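## Task

Scene 1, job GT-3187 (steps 1 and 2 already done and counted): carry out step 3 only. Take sample plate T46 out of the thermal cycler TC's block and put it on any unoccupied deck position (D1 to D3). Then press START at the liquid handler station LH. That run uses both plates, and it only counts if both are seated. Wait until the run has finished. T46 must sit flat inside the locators, with its well A1 at the corner marked A1. TC, gel base GB and gel imager IM must stay upright, barely rotated, and within about a finger's width of their starting spots. PCR plate M95 must still be on D1, as it was at the start. Nothing may rely on the gripper to stay in place: release everything and move the hand away at the end.

## Robot and tools

Robot: one UFACTORY 850-type six-joint arm with a two-finger parallel gripper and a camera on the wrist. The fingers point along the gripper's +z axis and close along its y axis. Fully open, the pads are 84 mm apart. A plate, block or reservoir can only be gripped across its width, on the body above its flange. Do not drive a pad down onto a base flange, because it can jam there.

Frame: all reported poses use the scene frame. Its origin is on the table top under the arm base, +z is up, and +y is to the left when looking along +x. The base may be slightly tilted. The printed hand position can be off, especially at long reach. end_effector_position (metres) is the point between the pads when closed, about 2 cm behind the fingertips. Closing pushes the tips out about 10 mm along +z. end_effector_quat_wxyz gives orientation. Velocities are in m/s and rad/s.

execute_actions takes "actions", a list holding at most one item, plus an optional "pictures" boolean.
- Empty list: nothing is commanded. It returns the state and the camera images.
- Motion item: {"rows": [...], "steps": n}. n is 3 to 15 control steps of 1/30 s each, default 15. There is one list of rows for the single arm, 1 to 15 rows. Each row is applied for one step, and the last row repeats if there are fewer rows than steps. Each row has 7 numbers in [-1, 1], in this order: waist, shoulder, elbow, forearm roll, wrist pitch, wrist roll, gripper opening.
- The six joint values are offsets, not absolute angles. Each is measured from the joint angles in the most recent result that listed them, not from the previous row. Before any such result exists, and for later calls within the same reply, they are measured from wherever the arm is when the action begins. The scale is 1.0 = 2.036 rad. Sending all zeros therefore pulls the arm back to those reference angles; it is not a pause.
- The opening is absolute: +1 fully open, -1 closed.
- Stated joint ranges (rad): waist ±6.283, shoulder ±2.304, elbow -4.224 to 0.061, forearm roll ±6.283, wrist pitch ±2.164, wrist roll ±6.283. A call that pushes a joint more than 0.010 rad outward beyond its range is refused and nothing moves. The real end may differ from the stated one by up to 0.010 rad. Requests past it are clipped, and a "joint sent to its limit" line appears.
- Wait item: {"steps": n}, with n up to 300. It commands nothing new and returns once n steps have passed since the previous result. Reply-writing time counts toward those steps.

Motion behaviour: each joint target moves at most 3.14 rad/s. The target stays within 0.623 rad of the measured angle. Targets that would move the hand more than 70 mm from its measured spot are scaled back. The arm keeps heading for the last row while the agent writes, until it has nearly stopped. Each result is captured 3 steps before its action ends, and those steps run afterwards. Pictures come only with an empty list or pictures:true.

Gripping: grip_measured is the measured finger opening, on the same scale as the commanded opening. To hold something, command an opening clearly below grip_measured; the lower it is, the harder the squeeze, up to about 24 N per pad. Closing fast can press harder.

Result lines:
- Joint positions / Joint velocities: the six joints in column order (rad, rad/s), then the pad gap (m).
- Joint torques: the drives' total output. These are noisy, offset, and nonzero even in free air.
- "joint command not followed": the clearance check changed or blocked targets. Mounting blocks and posts count as part of the arm.
- HELD: the row, or part of it, was not sent on that step.
- TORQUE FAULT: contact torque hit a joint's load limit, so the arm backs off, holds 10 s and drops the rest of the call. Load limits (N m): waist 54.6, shoulder 54.6, elbow 45.5, forearm roll 24.5, wrist pitch 17.2, wrist roll 17.2. A held object's weight counts toward them.
- MOTOR HOT: a motor is at 65 °C or more. At 80 °C the arm is braked until it cools (OVER-TEMPERATURE FAULT). Holding loads heats the motors.

zoom_image: {"camera": name, "region": [x0, y0, x1, y1]} returns an enlarged crop, at most 504x504 px, of that camera's latest image. Cameras: cam_head_left, cam_head_right, cam_high, cam_low, cam_wrist, each 672x504. Calibration is given per camera (K, distortion, T_world_to_cam). The fixed cameras may be off by up to roughly 2.3° and 9 mm.

read_manual: returns only the URDF licence texts.

finished_scene {"scene": 1 or 2}: ends that scene for good, reports whether it succeeded, and starts the next one. Ending a reply without any tool call ends all remaining scenes.

Lab facts:
- D1 to D3 are deck positions on the liquid handler; D3 is the closest to the robot.
- On LH, START is the left of its two buttons as seen from the front, and it works when LH's lamp is green. The handler's light strip is green only while a run is going. If the handler head is obstructed, the strip goes red. Once LH's lamp is also red, START parks the head.
- A run does not count unless every plate it uses is seated, and the handler does not report this. Runs can be repeated.
- Well A1 is at the labelled short end, in the corner away from the labelled long side.
- TC's lid must be lowered gently by hand, never dropped. A plate may stick in TC's block.
- TC, GB and IM are free-standing, so avoid bumping them.

Avoid: drops, slips, hard impacts or strong pushes, and anything leaving the table, which ends the scene. Loose items may occasionally get nudged by outside disturbances.

Each tool is called in YAML: its name, and indented under it one key for each argument.

## Session

execute_actions:
  actions: []

Scene clock: 0.00 s of 8400.00 s.
end_effector_position=(+0.2183, -0.2514, +0.3707) grip_measured=+1.00 end_effector_quat_wxyz=(-0.025, +0.494, +0.612, -0.617) end_effector_velocity=(-0.000, +0.000, -0.000) end_effector_angular_velocity=(+0.001, +0.001, +0.000)
Joint positions: [-0.427 -0.813 -0.682 -1.343 -0.734 -1.013  0.084]
Joint velocities: [ 0.001 -0.     0.    -0.     0.    -0.     0.   ]
Joint torques (N m, as the arm reports them, + toward a larger angle): no reading
Motor temperatures (°C, as the motors report them): [23 25 28 29 29 31]

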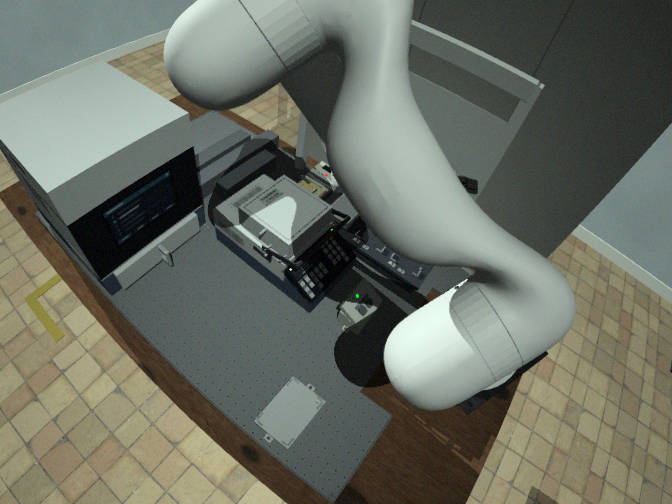

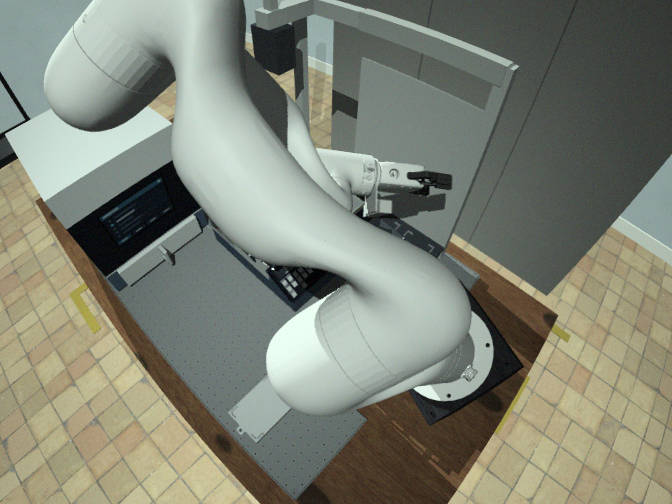

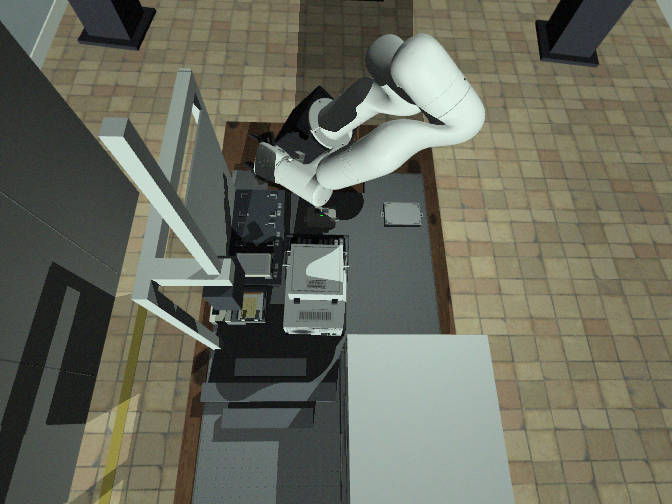

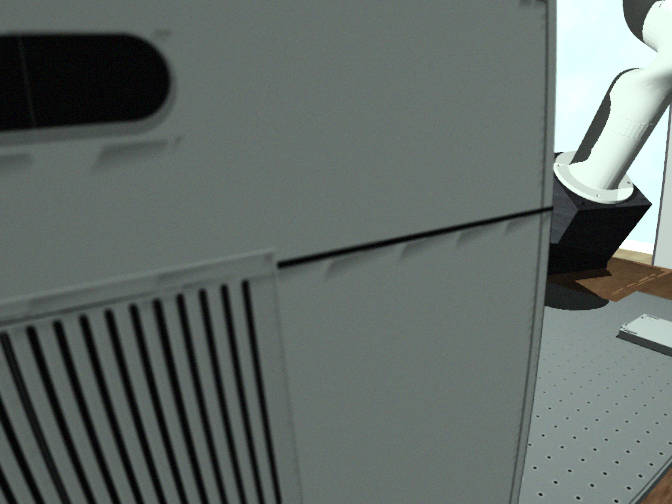

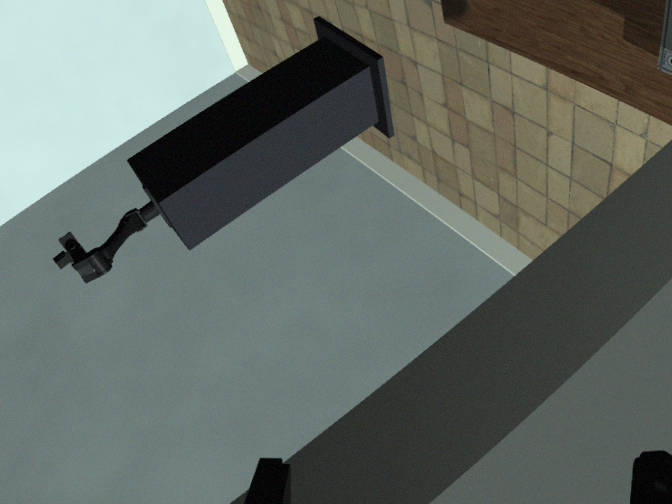

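zoom_image:
  camera: "cam_high"
  region: [190, 160, 450, 360]

zoom_image:
  camera: "cam_head_left"
  region: [190, 130, 470, 350]

Region (190, 160, 450, 360) of cam_high's 672x504 image, scaled by 1.938, with more detail than that image has; it fills the top 388 rows of this view, and the rest is white.

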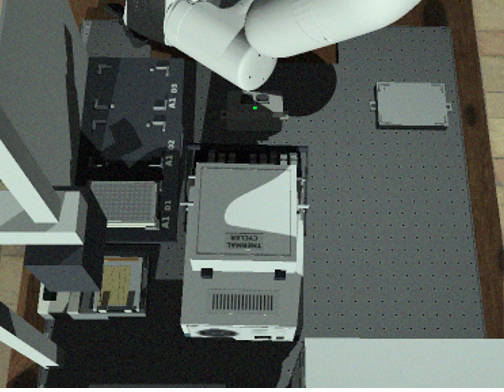

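Region (190, 130, 470, 350) of cam_head_left's 672x504 image, scaled by 1.800, with more detail than that image has; it fills the top 396 rows of this view, and the rest is white.

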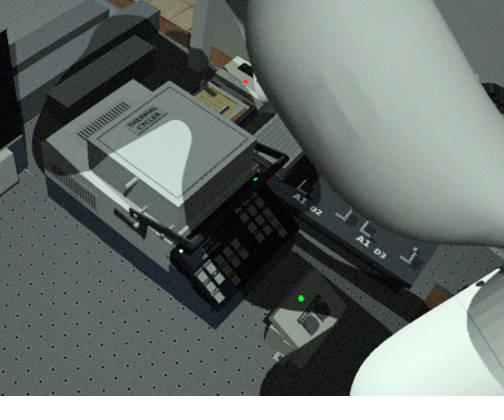

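execute_actions:
  actions:
    - {"rows": [[-0.043,0.023,0.02,-0.026,0.08,0.081,1],[-0.086,0.045,0.039,-0.053,0.16,0.162,1],[-0.13,0.068,0.059,-0.079,0.24,0.242,1],[-0.173,0.09,0.079,-0.105,0.32,0.323,1],[-0.216,0.113,0.099,-0.131,0.4,0.404,1],[-0.259,0.136,0.118,-0.158,0.48,0.485,1],[-0.302,0.158,0.138,-0.184,0.56,0.566,1],[-0.346,0.181,0.158,-0.21,0.64,0.646,1],[-0.389,0.203,0.177,-0.237,0.72,0.727,1],[-0.432,0.226,0.197,-0.263,0.801,0.808,1]], "steps": 15}

execute_actions:
  actions:
    - {"steps": 20}
  pictures: true

Scene clock: 3.90 s of 8400.00 s.
end_effector_position=(+0.1672, -0.2332, +0.3627) grip_measured=+1.00 end_effector_quat_wxyz=(+0.123, +0.781, +0.501, -0.353) end_effector_velocity=(-0.194, +0.165, +0.068) end_effector_angular_velocity=(+0.201, -2.329, -1.205)
Joint positions: [-0.813 -0.61  -0.506 -1.579 -0.215 -0.492  0.084]
Joint velocities: [-1.474  0.786  0.69  -0.917  1.493  1.494  0.   ]
Joint torques (N m, as the arm reports them, + toward a larger angle): [ -6.21  18.42 -10.82  -0.56  -0.86  -0.13]
Motor temperatures (°C, as the motors report them): [23 25 28 29 29 31]
Steps of this call (steps 1 to 90: nothing new was sent; then 0.50 s passed at rest; steps 91 to 102: the first 12 steps of this action). Readings (joint positions):
91: [-0.427 -0.813 -0.682 -1.343 -0.734 -1.013]
92: [-0.428 -0.813 -0.681 -1.344 -0.731 -1.010]
94: [-0.447 -0.802 -0.672 -1.355 -0.693 -0.972]
98: [-0.596 -0.724 -0.605 -1.446 -0.449 -0.727]
102: the state above

Scene clock: 4.57 s of 8400.00 s.
end_effector_position=(+0.2440, -0.0684, +0.3952) grip_measured=+1.00 end_effector_quat_wxyz=(+0.018, +0.970, +0.020, +0.240) end_effector_velocity=(+0.059, +0.075, +0.051) end_effector_angular_velocity=(+0.445, -0.409, -0.318)
Joint positions: [-1.295 -0.359 -0.286 -1.872  0.85   0.584  0.084]
Joint velocities: [-0.104  0.053  0.047 -0.063  0.459  0.478 -0.   ]
Joint torques (N m, as the arm reports them, + toward a larger angle): [ -4.04  13.38 -14.87  -0.89   0.21  -0.28]
Motor temperatures (°C, as the motors report them): [23 25 28 29 29 31]
Kept back: nothing.
Steps of this call (steps 1 to 3: the last 3 steps of your previous action; steps 4 to 20: the robot went on to your last target). Readings (joint positions):
1: [-0.862 -0.584 -0.483 -1.609 -0.164 -0.441]
2: [-0.909 -0.559 -0.461 -1.638 -0.111 -0.388]
4: [-1.001 -0.512 -0.419 -1.693 0.008 -0.269]
8: [-1.145 -0.437 -0.354 -1.780 0.269 -0.007]
20: the state above
camera_calibration (this result's frames):
cam_wrist: T_world_to_cam=[[0.0323064, -0.998718, 0.0389709, -0.0578232], [-0.888228, -0.0465663, -0.457036, 0.459658], [0.458265, -0.0198498, -0.888594, 0.366406], [0, 0, 0, 1]] pos_world=[0.242238, -0.0290714, 0.53792]

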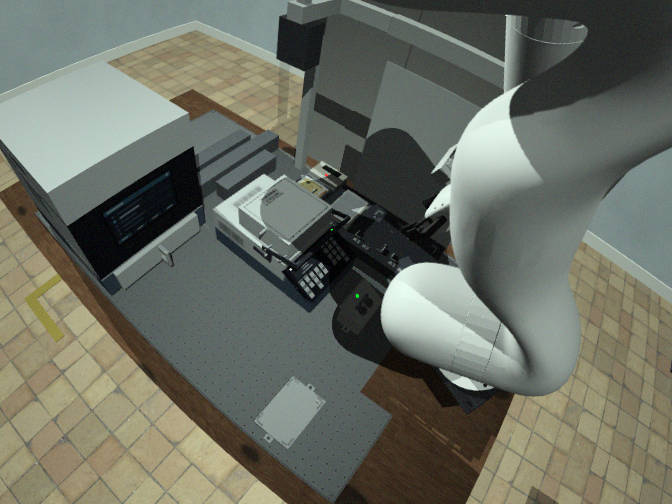

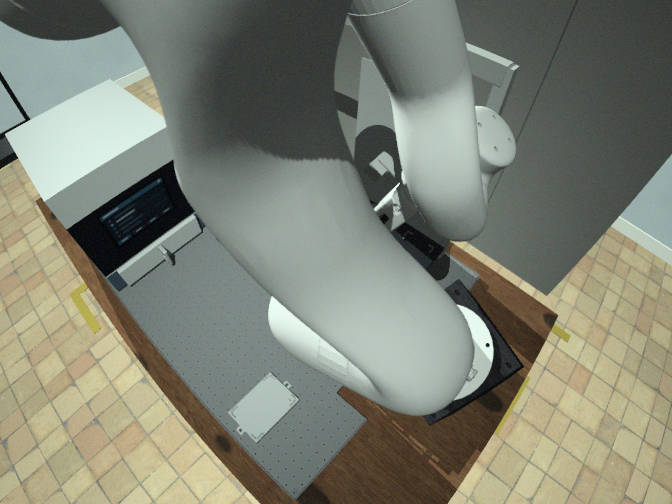

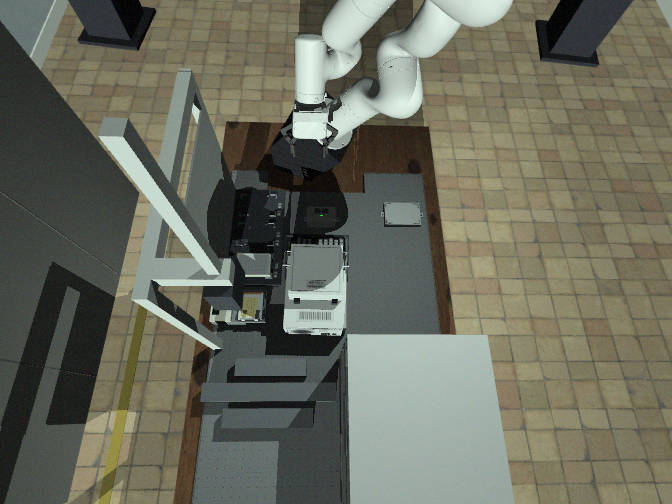

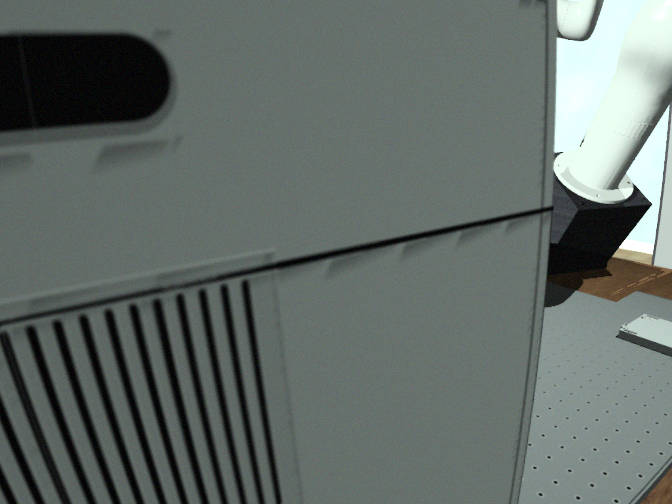

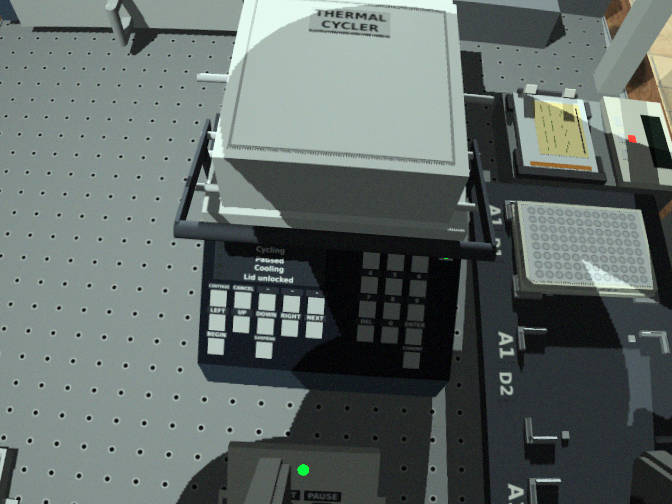

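execute_actions:
  actions: []

zoom_image:
  camera: "cam_wrist"
  region: [150, 60, 520, 340]

zoom_image:
  camera: "cam_head_left"
  region: [210, 160, 380, 320]

Scene clock: 4.67 s of 8400.00 s.
end_effector_position=(+0.2477, -0.0637, +0.3985) grip_measured=+1.00 end_effector_quat_wxyz=(+0.007, +0.968, +0.007, +0.252) end_effector_velocity=(+0.021, +0.027, +0.020) end_effector_angular_velocity=(+0.166, -0.148, -0.115)
Joint positions: [-1.302 -0.355 -0.283 -1.876  0.879  0.614  0.084]
Joint velocities: [-0.039  0.02   0.017 -0.023  0.168  0.176 -0.   ]
Joint torques (N m, as the arm reports them, + toward a larger angle): [ -8.04  10.63 -13.68  -0.37   0.45  -0.46]
Motor temperatures (°C, as the motors report them): [23 25 28 29 29 31]
Kept back: nothing.
Steps of this call (steps 1 to 3: the robot went on to your last target). Readings (joint positions):
1: [-1.298 -0.357 -0.285 -1.873 0.863 0.598]
2: [-1.300 -0.356 -0.284 -1.875 0.873 0.607]
3: the state above
camera_calibration (this result's frames):
cam_wrist: T_world_to_cam=[[0.0118357, -0.999867, 0.0112066, -0.0373028], [-0.876844, -0.0157651, -0.480516, 0.473163], [0.480629, -0.00413916, -0.876914, 0.358577], [0, 0, 0, 1]] pos_world=[0.24299, -0.0283542, 0.542221]

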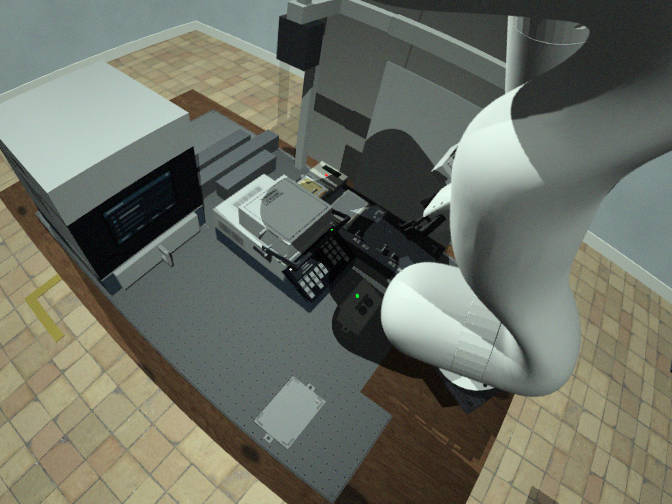

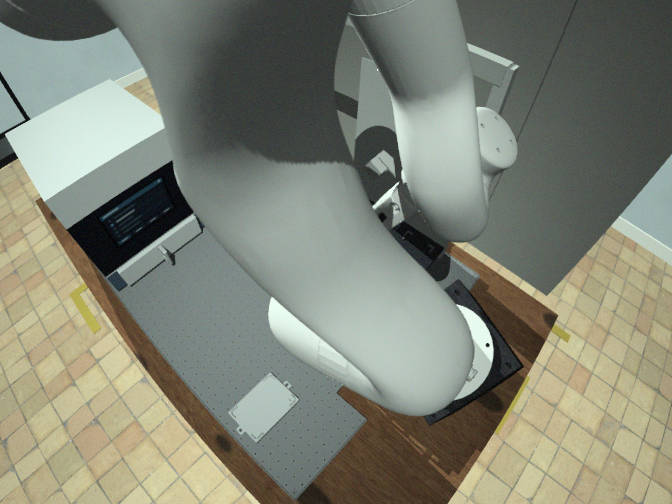

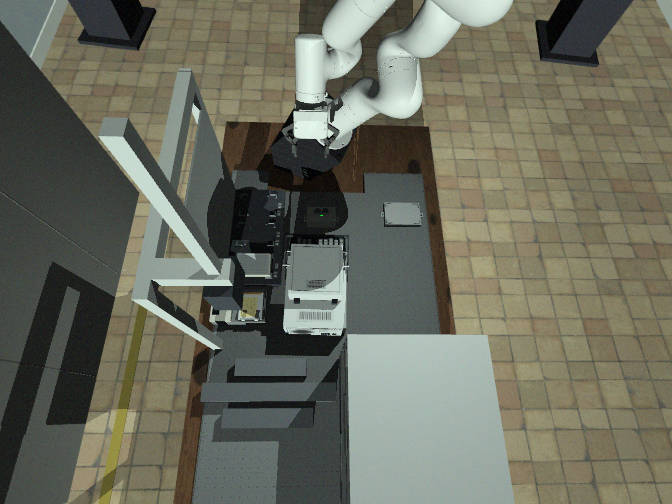

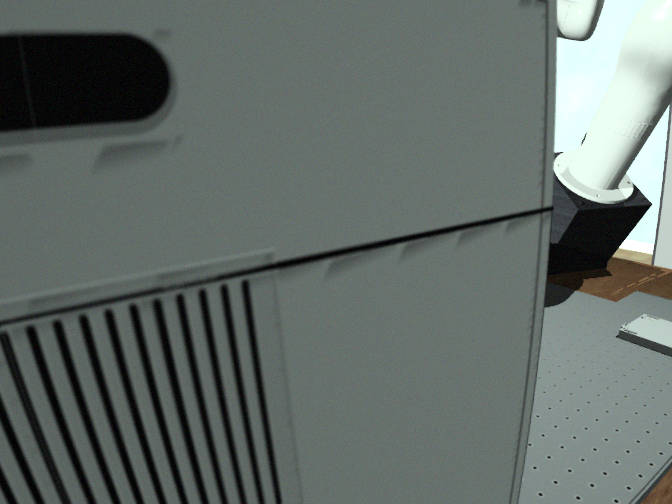

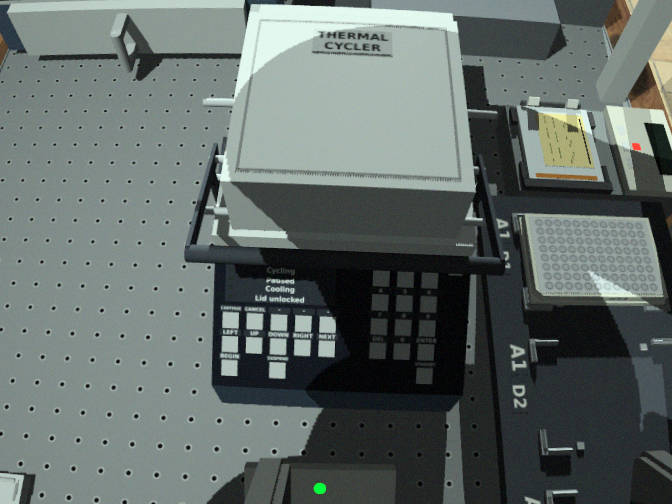

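Region (150, 60, 520, 340) of cam_wrist's 672x504 image, scaled by 1.362, with more detail than that image has; it fills the top 381 rows of this view, and the rest is white.

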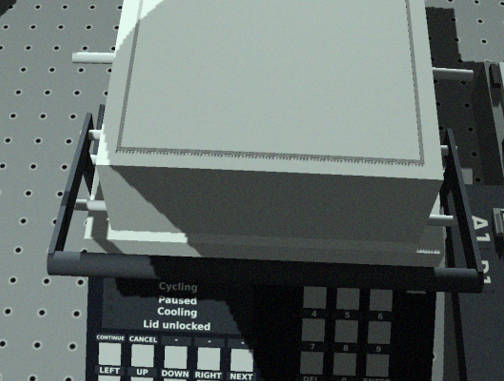

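Region (210, 160, 380, 320) of cam_head_left's 672x504 image, scaled by 2.965, with more detail than that image has; it fills the top 474 rows of this view, and the rest is white.

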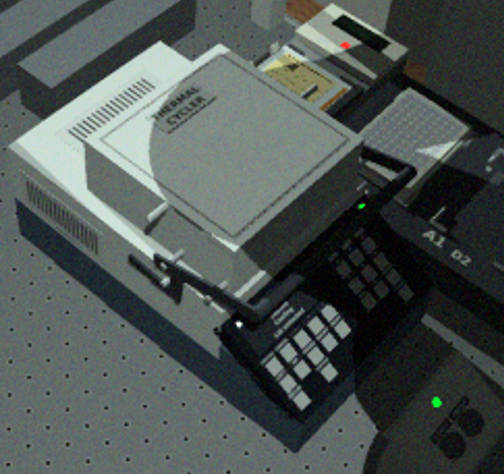

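zoom_image:
  camera: "cam_wrist"
  region: [200, 240, 480, 400]

zoom_image:
  camera: "cam_head_left"
  region: [240, 215, 360, 305]

zoom_image:
  camera: "cam_wrist"
  region: [470, 190, 672, 504]

Region (200, 240, 480, 400) of cam_wrist's 672x504 image, scaled by 1.800, with more detail than that image has; it fills the top 288 rows of this view, and the rest is white.

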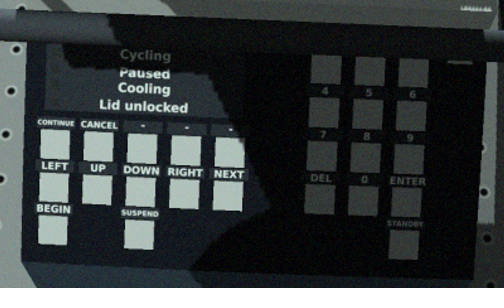

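Region (240, 215, 360, 305) of cam_head_left's 672x504 image, scaled by 4.200, with more detail than that image has; it fills the top 378 rows of this view, and the rest is white.

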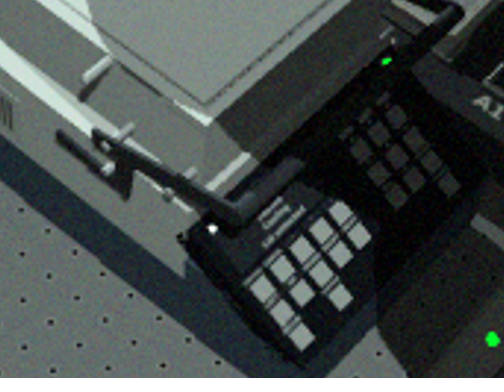

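Region (470, 190, 672, 504) of cam_wrist's 672x504 image, scaled by 1.605, with more detail than that image has; it fills the left 324 columns of this view, and the rest is white.

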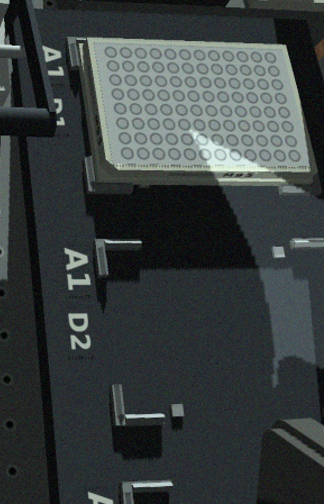

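execute_actions:
  actions:
    - {"steps": 3}
  pictures: true

Scene clock: 5.10 s of 8400.00 s.
end_effector_position=(+0.2497, -0.0609, +0.4005) grip_measured=+1.00 end_effector_quat_wxyz=(+0.001, +0.966, -0.001, +0.259) end_effector_velocity=(+0.000, +0.000, +0.000) end_effector_angular_velocity=(+0.002, -0.002, -0.002)
Joint positions: [-1.306 -0.353 -0.281 -1.878  0.896  0.631  0.084]
Joint velocities: [-0.001  0.     0.    -0.001  0.002  0.002 -0.   ]
Joint torques (N m, as the arm reports them, + toward a larger angle): [ -4.05  13.73 -13.79  -0.72   0.19  -0.27]
Motor temperatures (°C, as the motors report them): [23 25 28 29 29 31]
Kept back: nothing.
Steps of this call (steps 1 to 13: the robot went on to your last target). Readings (joint positions):
1: [-1.303 -0.355 -0.282 -1.876 0.884 0.619]
2: [-1.304 -0.354 -0.282 -1.877 0.887 0.623]
4: [-1.305 -0.354 -0.282 -1.877 0.892 0.627]
8: [-1.306 -0.353 -0.281 -1.878 0.895 0.630]
13: the state above
camera_calibration (this result's frames):
cam_wrist: T_world_to_cam=[[0.000573433, -0.999986, -0.00520754, -0.0252221], [-0.869799, 0.00207067, -0.493402, 0.480451], [0.493406, 0.00481244, -0.869786, 0.353887], [0, 0, 0, 1]] pos_world=[0.2433, -0.0279197, 0.544731]

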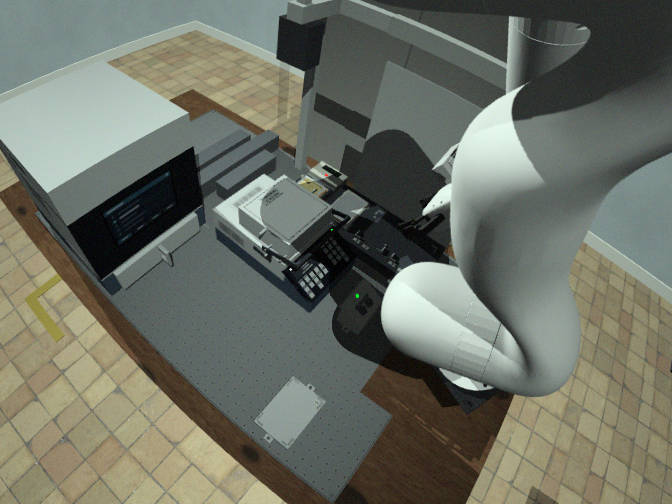

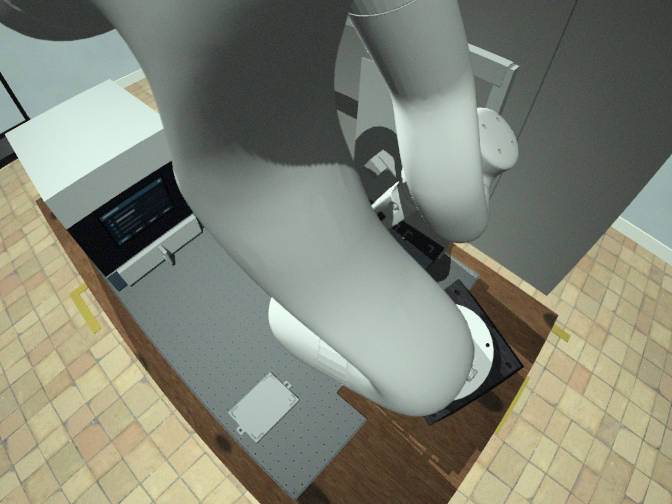

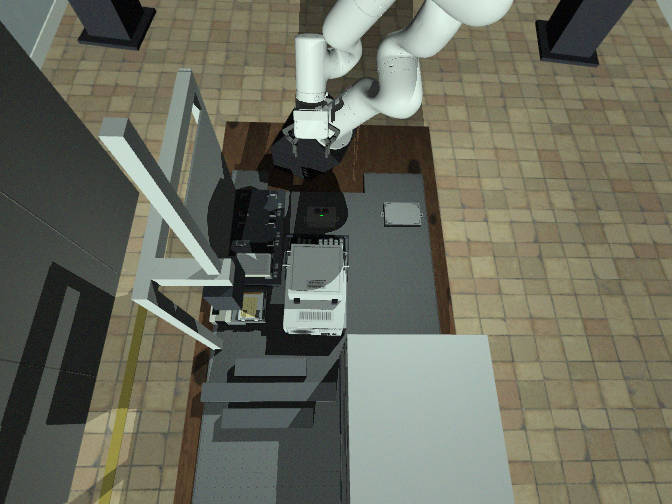

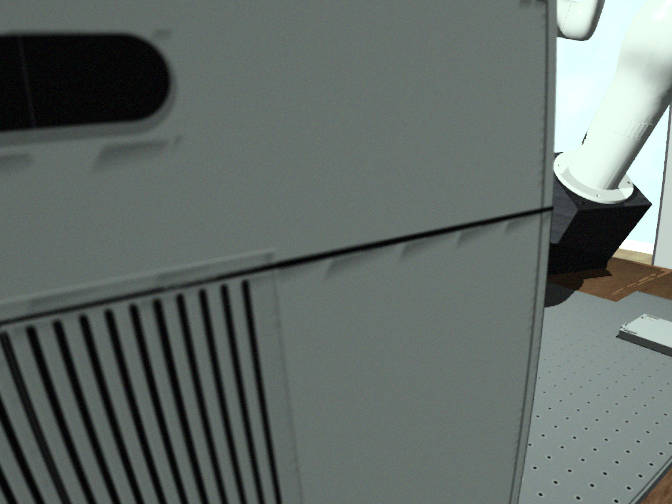

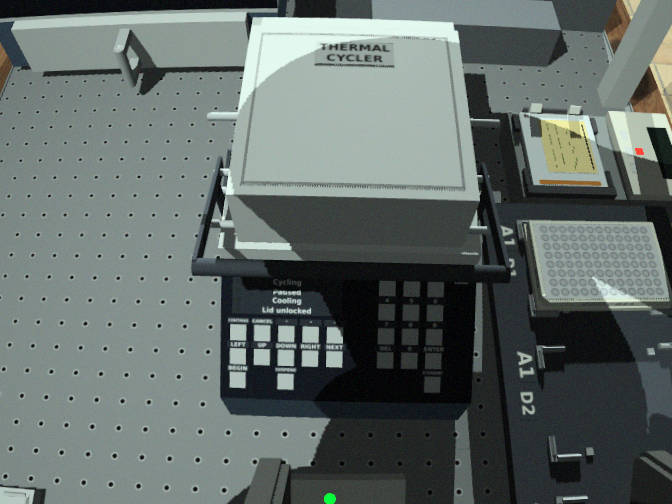

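execute_actions:
  actions:
    - {"rows": [[0.02,-0.016,-0.002,0.028,0.016,-0.06,0.8],[0.05,-0.04,-0.004,0.07,0.04,-0.15,0.6],[0.09,-0.07,-0.008,0.125,0.07,-0.27,0.4],[0.13,-0.105,-0.012,0.187,0.105,-0.4,0.2],[0.17,-0.137,-0.015,0.243,0.136,-0.52,0],[0.21,-0.17,-0.019,0.3,0.168,-0.64,-0.2],[0.25,-0.2,-0.022,0.355,0.2,-0.76,-0.4],[0.29,-0.232,-0.026,0.41,0.23,-0.88,-0.4],[0.329,-0.264,-0.029,0.467,0.262,-1.0,-0.4]], "steps": 15}

execute_actions:
  actions:
    - {"steps": 35}
  pictures: true

Scene clock: 9.27 s of 8400.00 s.
end_effector_position=(+0.3180, -0.0372, +0.3566) grip_measured=-0.38 end_effector_quat_wxyz=(-0.019, +0.936, +0.122, +0.329) end_effector_velocity=(+0.216, +0.099, -0.204) end_effector_angular_velocity=(+0.026, -0.477, +0.518)
Joint positions: [-1.065 -0.547 -0.303 -1.563  1.088  0.215  0.027]
Joint velocities: [ 0.975 -0.782 -0.083  1.167  0.773 -1.165 -0.024]
Joint torques (N m, as the arm reports them, + toward a larger angle): [-12.16  16.6  -10.02   0.4    0.68  -0.42]
Motor temperatures (°C, as the motors report them): [23 25 28 29 29 31]
From where the robot then was, a joint's target lay farther than a number of 1.0 reaches, so one or more steps of this call were cut to that.
Steps of this call (steps 1 to 15: the robot went on to your last target; steps 16 to 90: nothing new was sent; then 0.77 s passed at rest; steps 91 to 102: the first 12 steps of this action). Readings (joint positions):
91: [-1.306 -0.353 -0.281 -1.878 0.896 0.632]
92: [-1.305 -0.354 -0.281 -1.877 0.897 0.628]
94: [-1.293 -0.363 -0.283 -1.860 0.907 0.590]
98: [-1.199 -0.438 -0.291 -1.727 0.982 0.379]
102: the state above

Scene clock: 10.43 s of 8400.00 s.
end_effector_position=(+0.3722, -0.0371, +0.2520) grip_measured=-0.42 end_effector_quat_wxyz=(+0.267, +0.664, +0.642, +0.275) end_effector_velocity=(+0.000, +0.000, -0.000) end_effector_angular_velocity=(-0.012, +0.000, +0.011)
Joint positions: [-0.636 -0.891 -0.34  -0.927  1.429 -1.402  0.026]
Joint velocities: [ 0.001 -0.    -0.     0.001  0.    -0.016 -0.   ]
Joint torques (N m, as the arm reports them, + toward a larger angle): [-15.37  24.13  -3.6   -1.18   1.16  -0.22]
Motor temperatures (°C, as the motors report them): [23 25 28 29 29 31]
Kept back: nothing.
Steps of this call (steps 1 to 3: the last 3 steps of your previous action; steps 4 to 35: the robot went on to your last target). Readings (joint positions):
1: [-1.033 -0.573 -0.305 -1.523 1.114 0.175]
2: [-1.000 -0.599 -0.308 -1.479 1.139 0.131]
4: [-0.934 -0.651 -0.314 -1.384 1.192 0.033]
8: [-0.804 -0.756 -0.325 -1.185 1.295 -0.220]
35: the state above
camera_calibration (this result's frames):
cam_wrist: T_world_to_cam=[[0.710205, -0.0342064, 0.703164, -0.409072], [-0.0322491, -0.999351, -0.0160428, 0.0444517], [0.703256, -0.0112827, -0.710847, 0.0453466], [0, 0, 0, 1]] pos_world=[0.260068, 0.0309416, 0.320592]

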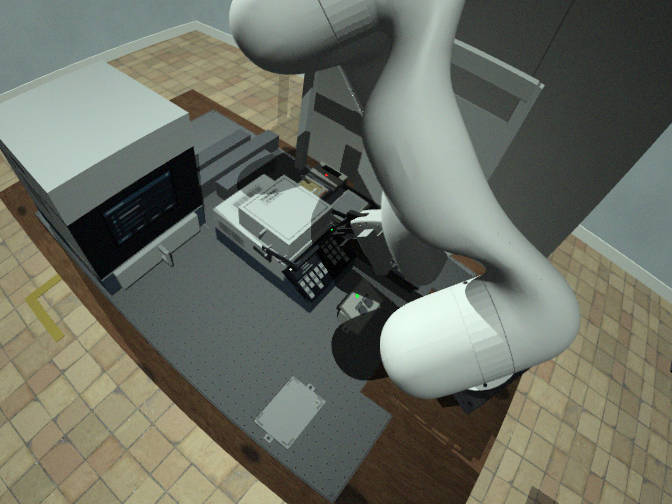

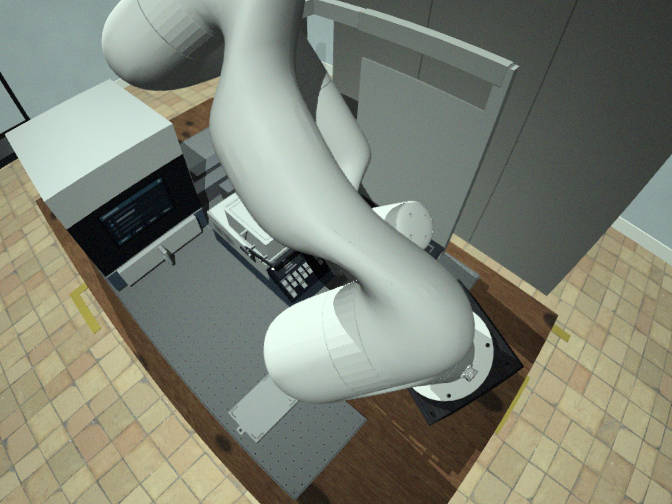

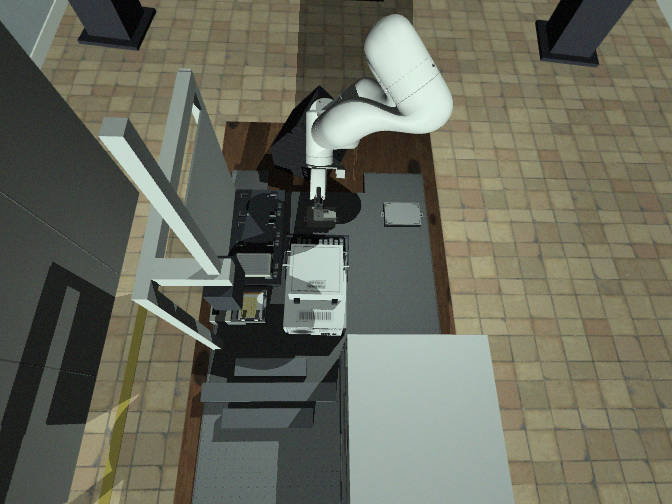

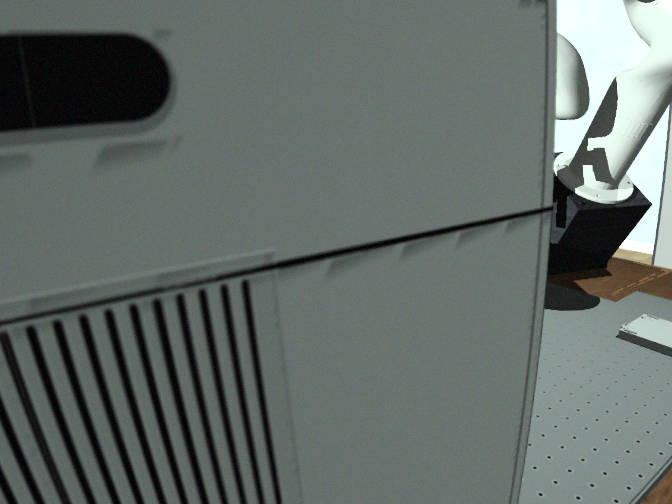

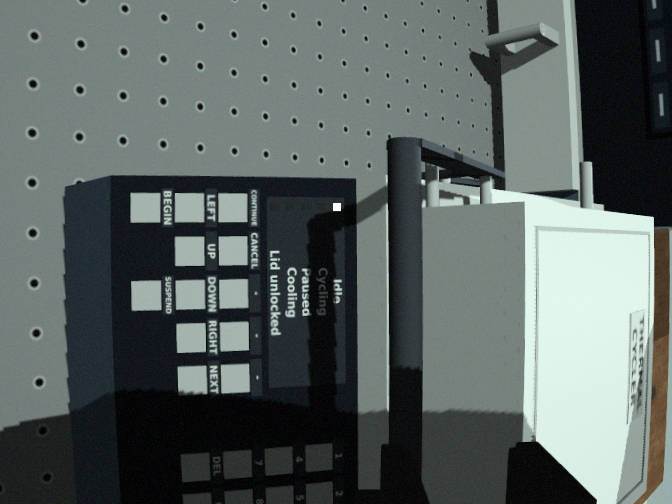

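zoom_image:
  camera: "cam_wrist"
  region: [370, 120, 630, 260]

Region (370, 120, 630, 260) of cam_wrist's 672x504 image, scaled by 1.938, with more detail than that image has; it fills the top 271 rows of this view, and the rest is white.

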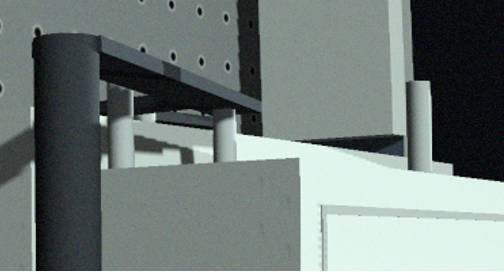

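execute_actions:
  actions:
    - {"rows": [[0.008,-0.004,-0.004,0.006,0.003,0.002,-0.4],[0.02,-0.009,-0.01,0.016,0.007,0.004,-0.4],[0.035,-0.016,-0.018,0.028,0.012,0.008,-0.4],[0.05,-0.023,-0.026,0.04,0.018,0.011,-0.4],[0.065,-0.03,-0.034,0.052,0.023,0.014,-0.4],[0.08,-0.037,-0.042,0.064,0.029,0.018,-0.4],[0.09,-0.042,-0.048,0.073,0.032,0.02,-0.4],[0.0976,-0.0458,-0.0515,0.0789,0.035,0.0218,-0.4]], "steps": 15}

execute_actions:
  actions:
    - {"steps": 12}
  pictures: true

Scene clock: 12.57 s of 8400.00 s.
end_effector_position=(+0.4027, -0.0386, +0.2159) grip_measured=-0.42 end_effector_quat_wxyz=(+0.271, +0.656, +0.651, +0.271) end_effector_velocity=(+0.071, +0.008, -0.095) end_effector_angular_velocity=(-0.042, -0.007, +0.051)
Joint positions: [-0.478 -0.965 -0.424 -0.8    1.485 -1.368  0.026]
Joint velocities: [ 0.391 -0.186 -0.204  0.316  0.14   0.088  0.   ]
Joint torques (N m, as the arm reports them, + toward a larger angle): [-23.02  27.82  -2.06  -3.39   1.18  -0.3 ]
Motor temperatures (°C, as the motors report them): [23 25 28 29 29 31]
Steps of this call (steps 1 to 15: the robot went on to your last target; steps 16 to 52: nothing new was sent; steps 53 to 64: the first 12 steps of this action). Readings (joint positions):
53: [-0.636 -0.891 -0.340 -0.927 1.429 -1.404]
54: [-0.635 -0.891 -0.341 -0.926 1.430 -1.404]
56: [-0.623 -0.897 -0.347 -0.917 1.434 -1.401]
60: [-0.556 -0.928 -0.382 -0.863 1.458 -1.385]
64: the state above

Scene clock: 12.97 s of 8400.00 s.
end_effector_position=(+0.4101, -0.0377, +0.2064) grip_measured=-0.42 end_effector_quat_wxyz=(+0.272, +0.653, +0.653, +0.271) end_effector_velocity=(+0.002, -0.000, -0.002) end_effector_angular_velocity=(-0.002, +0.000, +0.001)
Joint positions: [-0.439 -0.983 -0.444 -0.768  1.5   -1.358  0.026]
Joint velocities: [ 0.008 -0.004 -0.005  0.007  0.002  0.002 -0.   ]
Joint torques (N m, as the arm reports them, + toward a larger angle): [-11.82  24.57  -0.95  -0.37   1.35  -0.05]
Motor temperatures (°C, as the motors report them): [23 25 28 29 29 31]
Kept back: nothing.
Steps of this call (steps 1 to 3: the last 3 steps of your previous action; steps 4 to 12: the robot went on to your last target). Readings (joint positions):
1: [-0.467 -0.970 -0.430 -0.791 1.489 -1.365]
2: [-0.459 -0.974 -0.434 -0.784 1.492 -1.363]
4: [-0.449 -0.979 -0.439 -0.776 1.496 -1.361]
8: [-0.441 -0.982 -0.443 -0.769 1.499 -1.359]
12: the state above
camera_calibration (this result's frames):
cam_wrist: T_world_to_cam=[[0.709539, -0.00153207, 0.704664, -0.402727], [-0.00810642, -0.999949, 0.00598842, 0.0299333], [0.704619, -0.00996133, -0.709516, -0.014477], [0, 0, 0, 1]] pos_world=[0.296194, 0.0291705, 0.273336]

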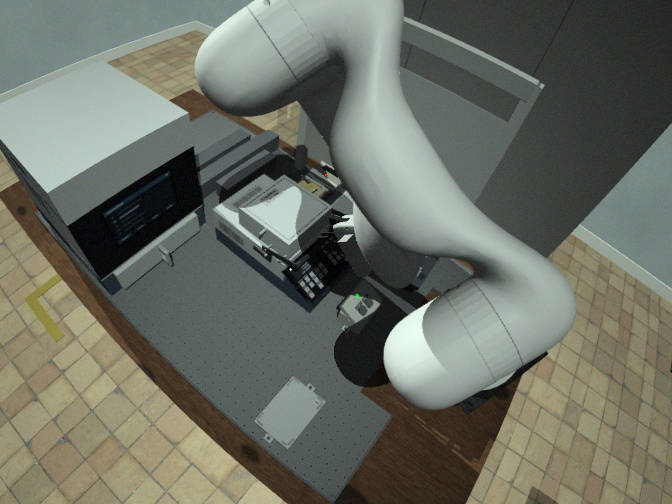

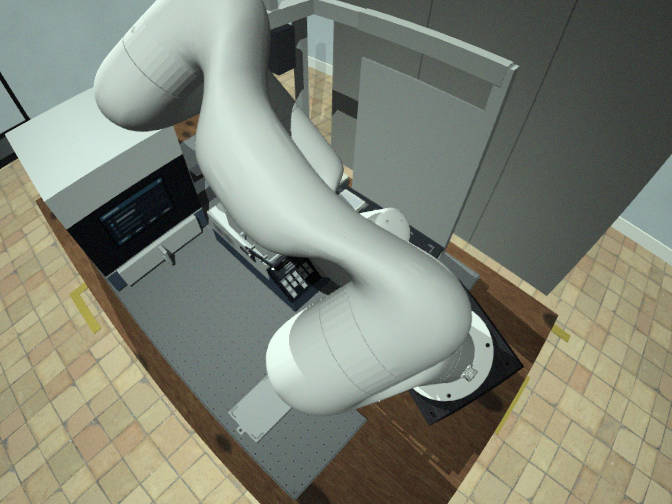

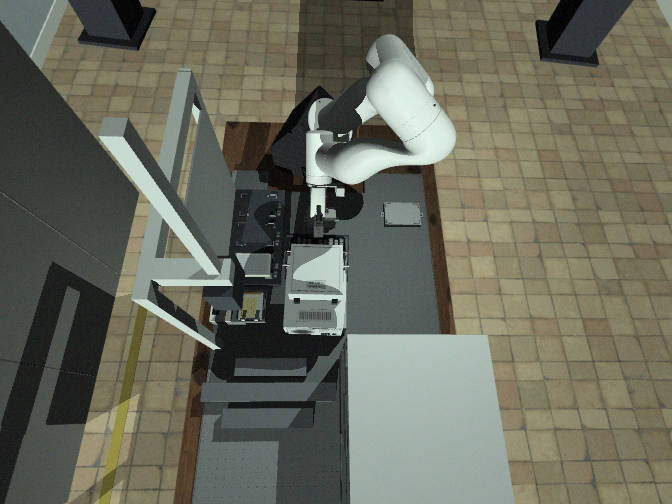

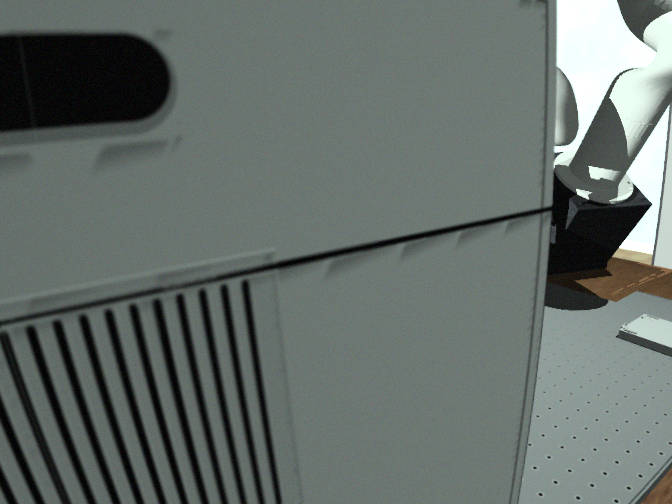

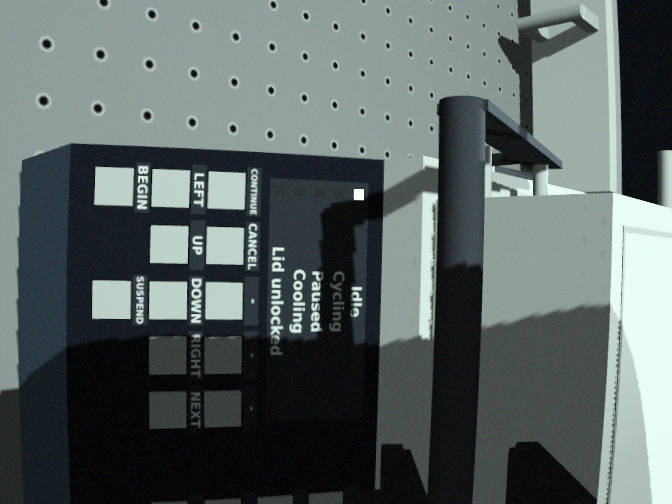

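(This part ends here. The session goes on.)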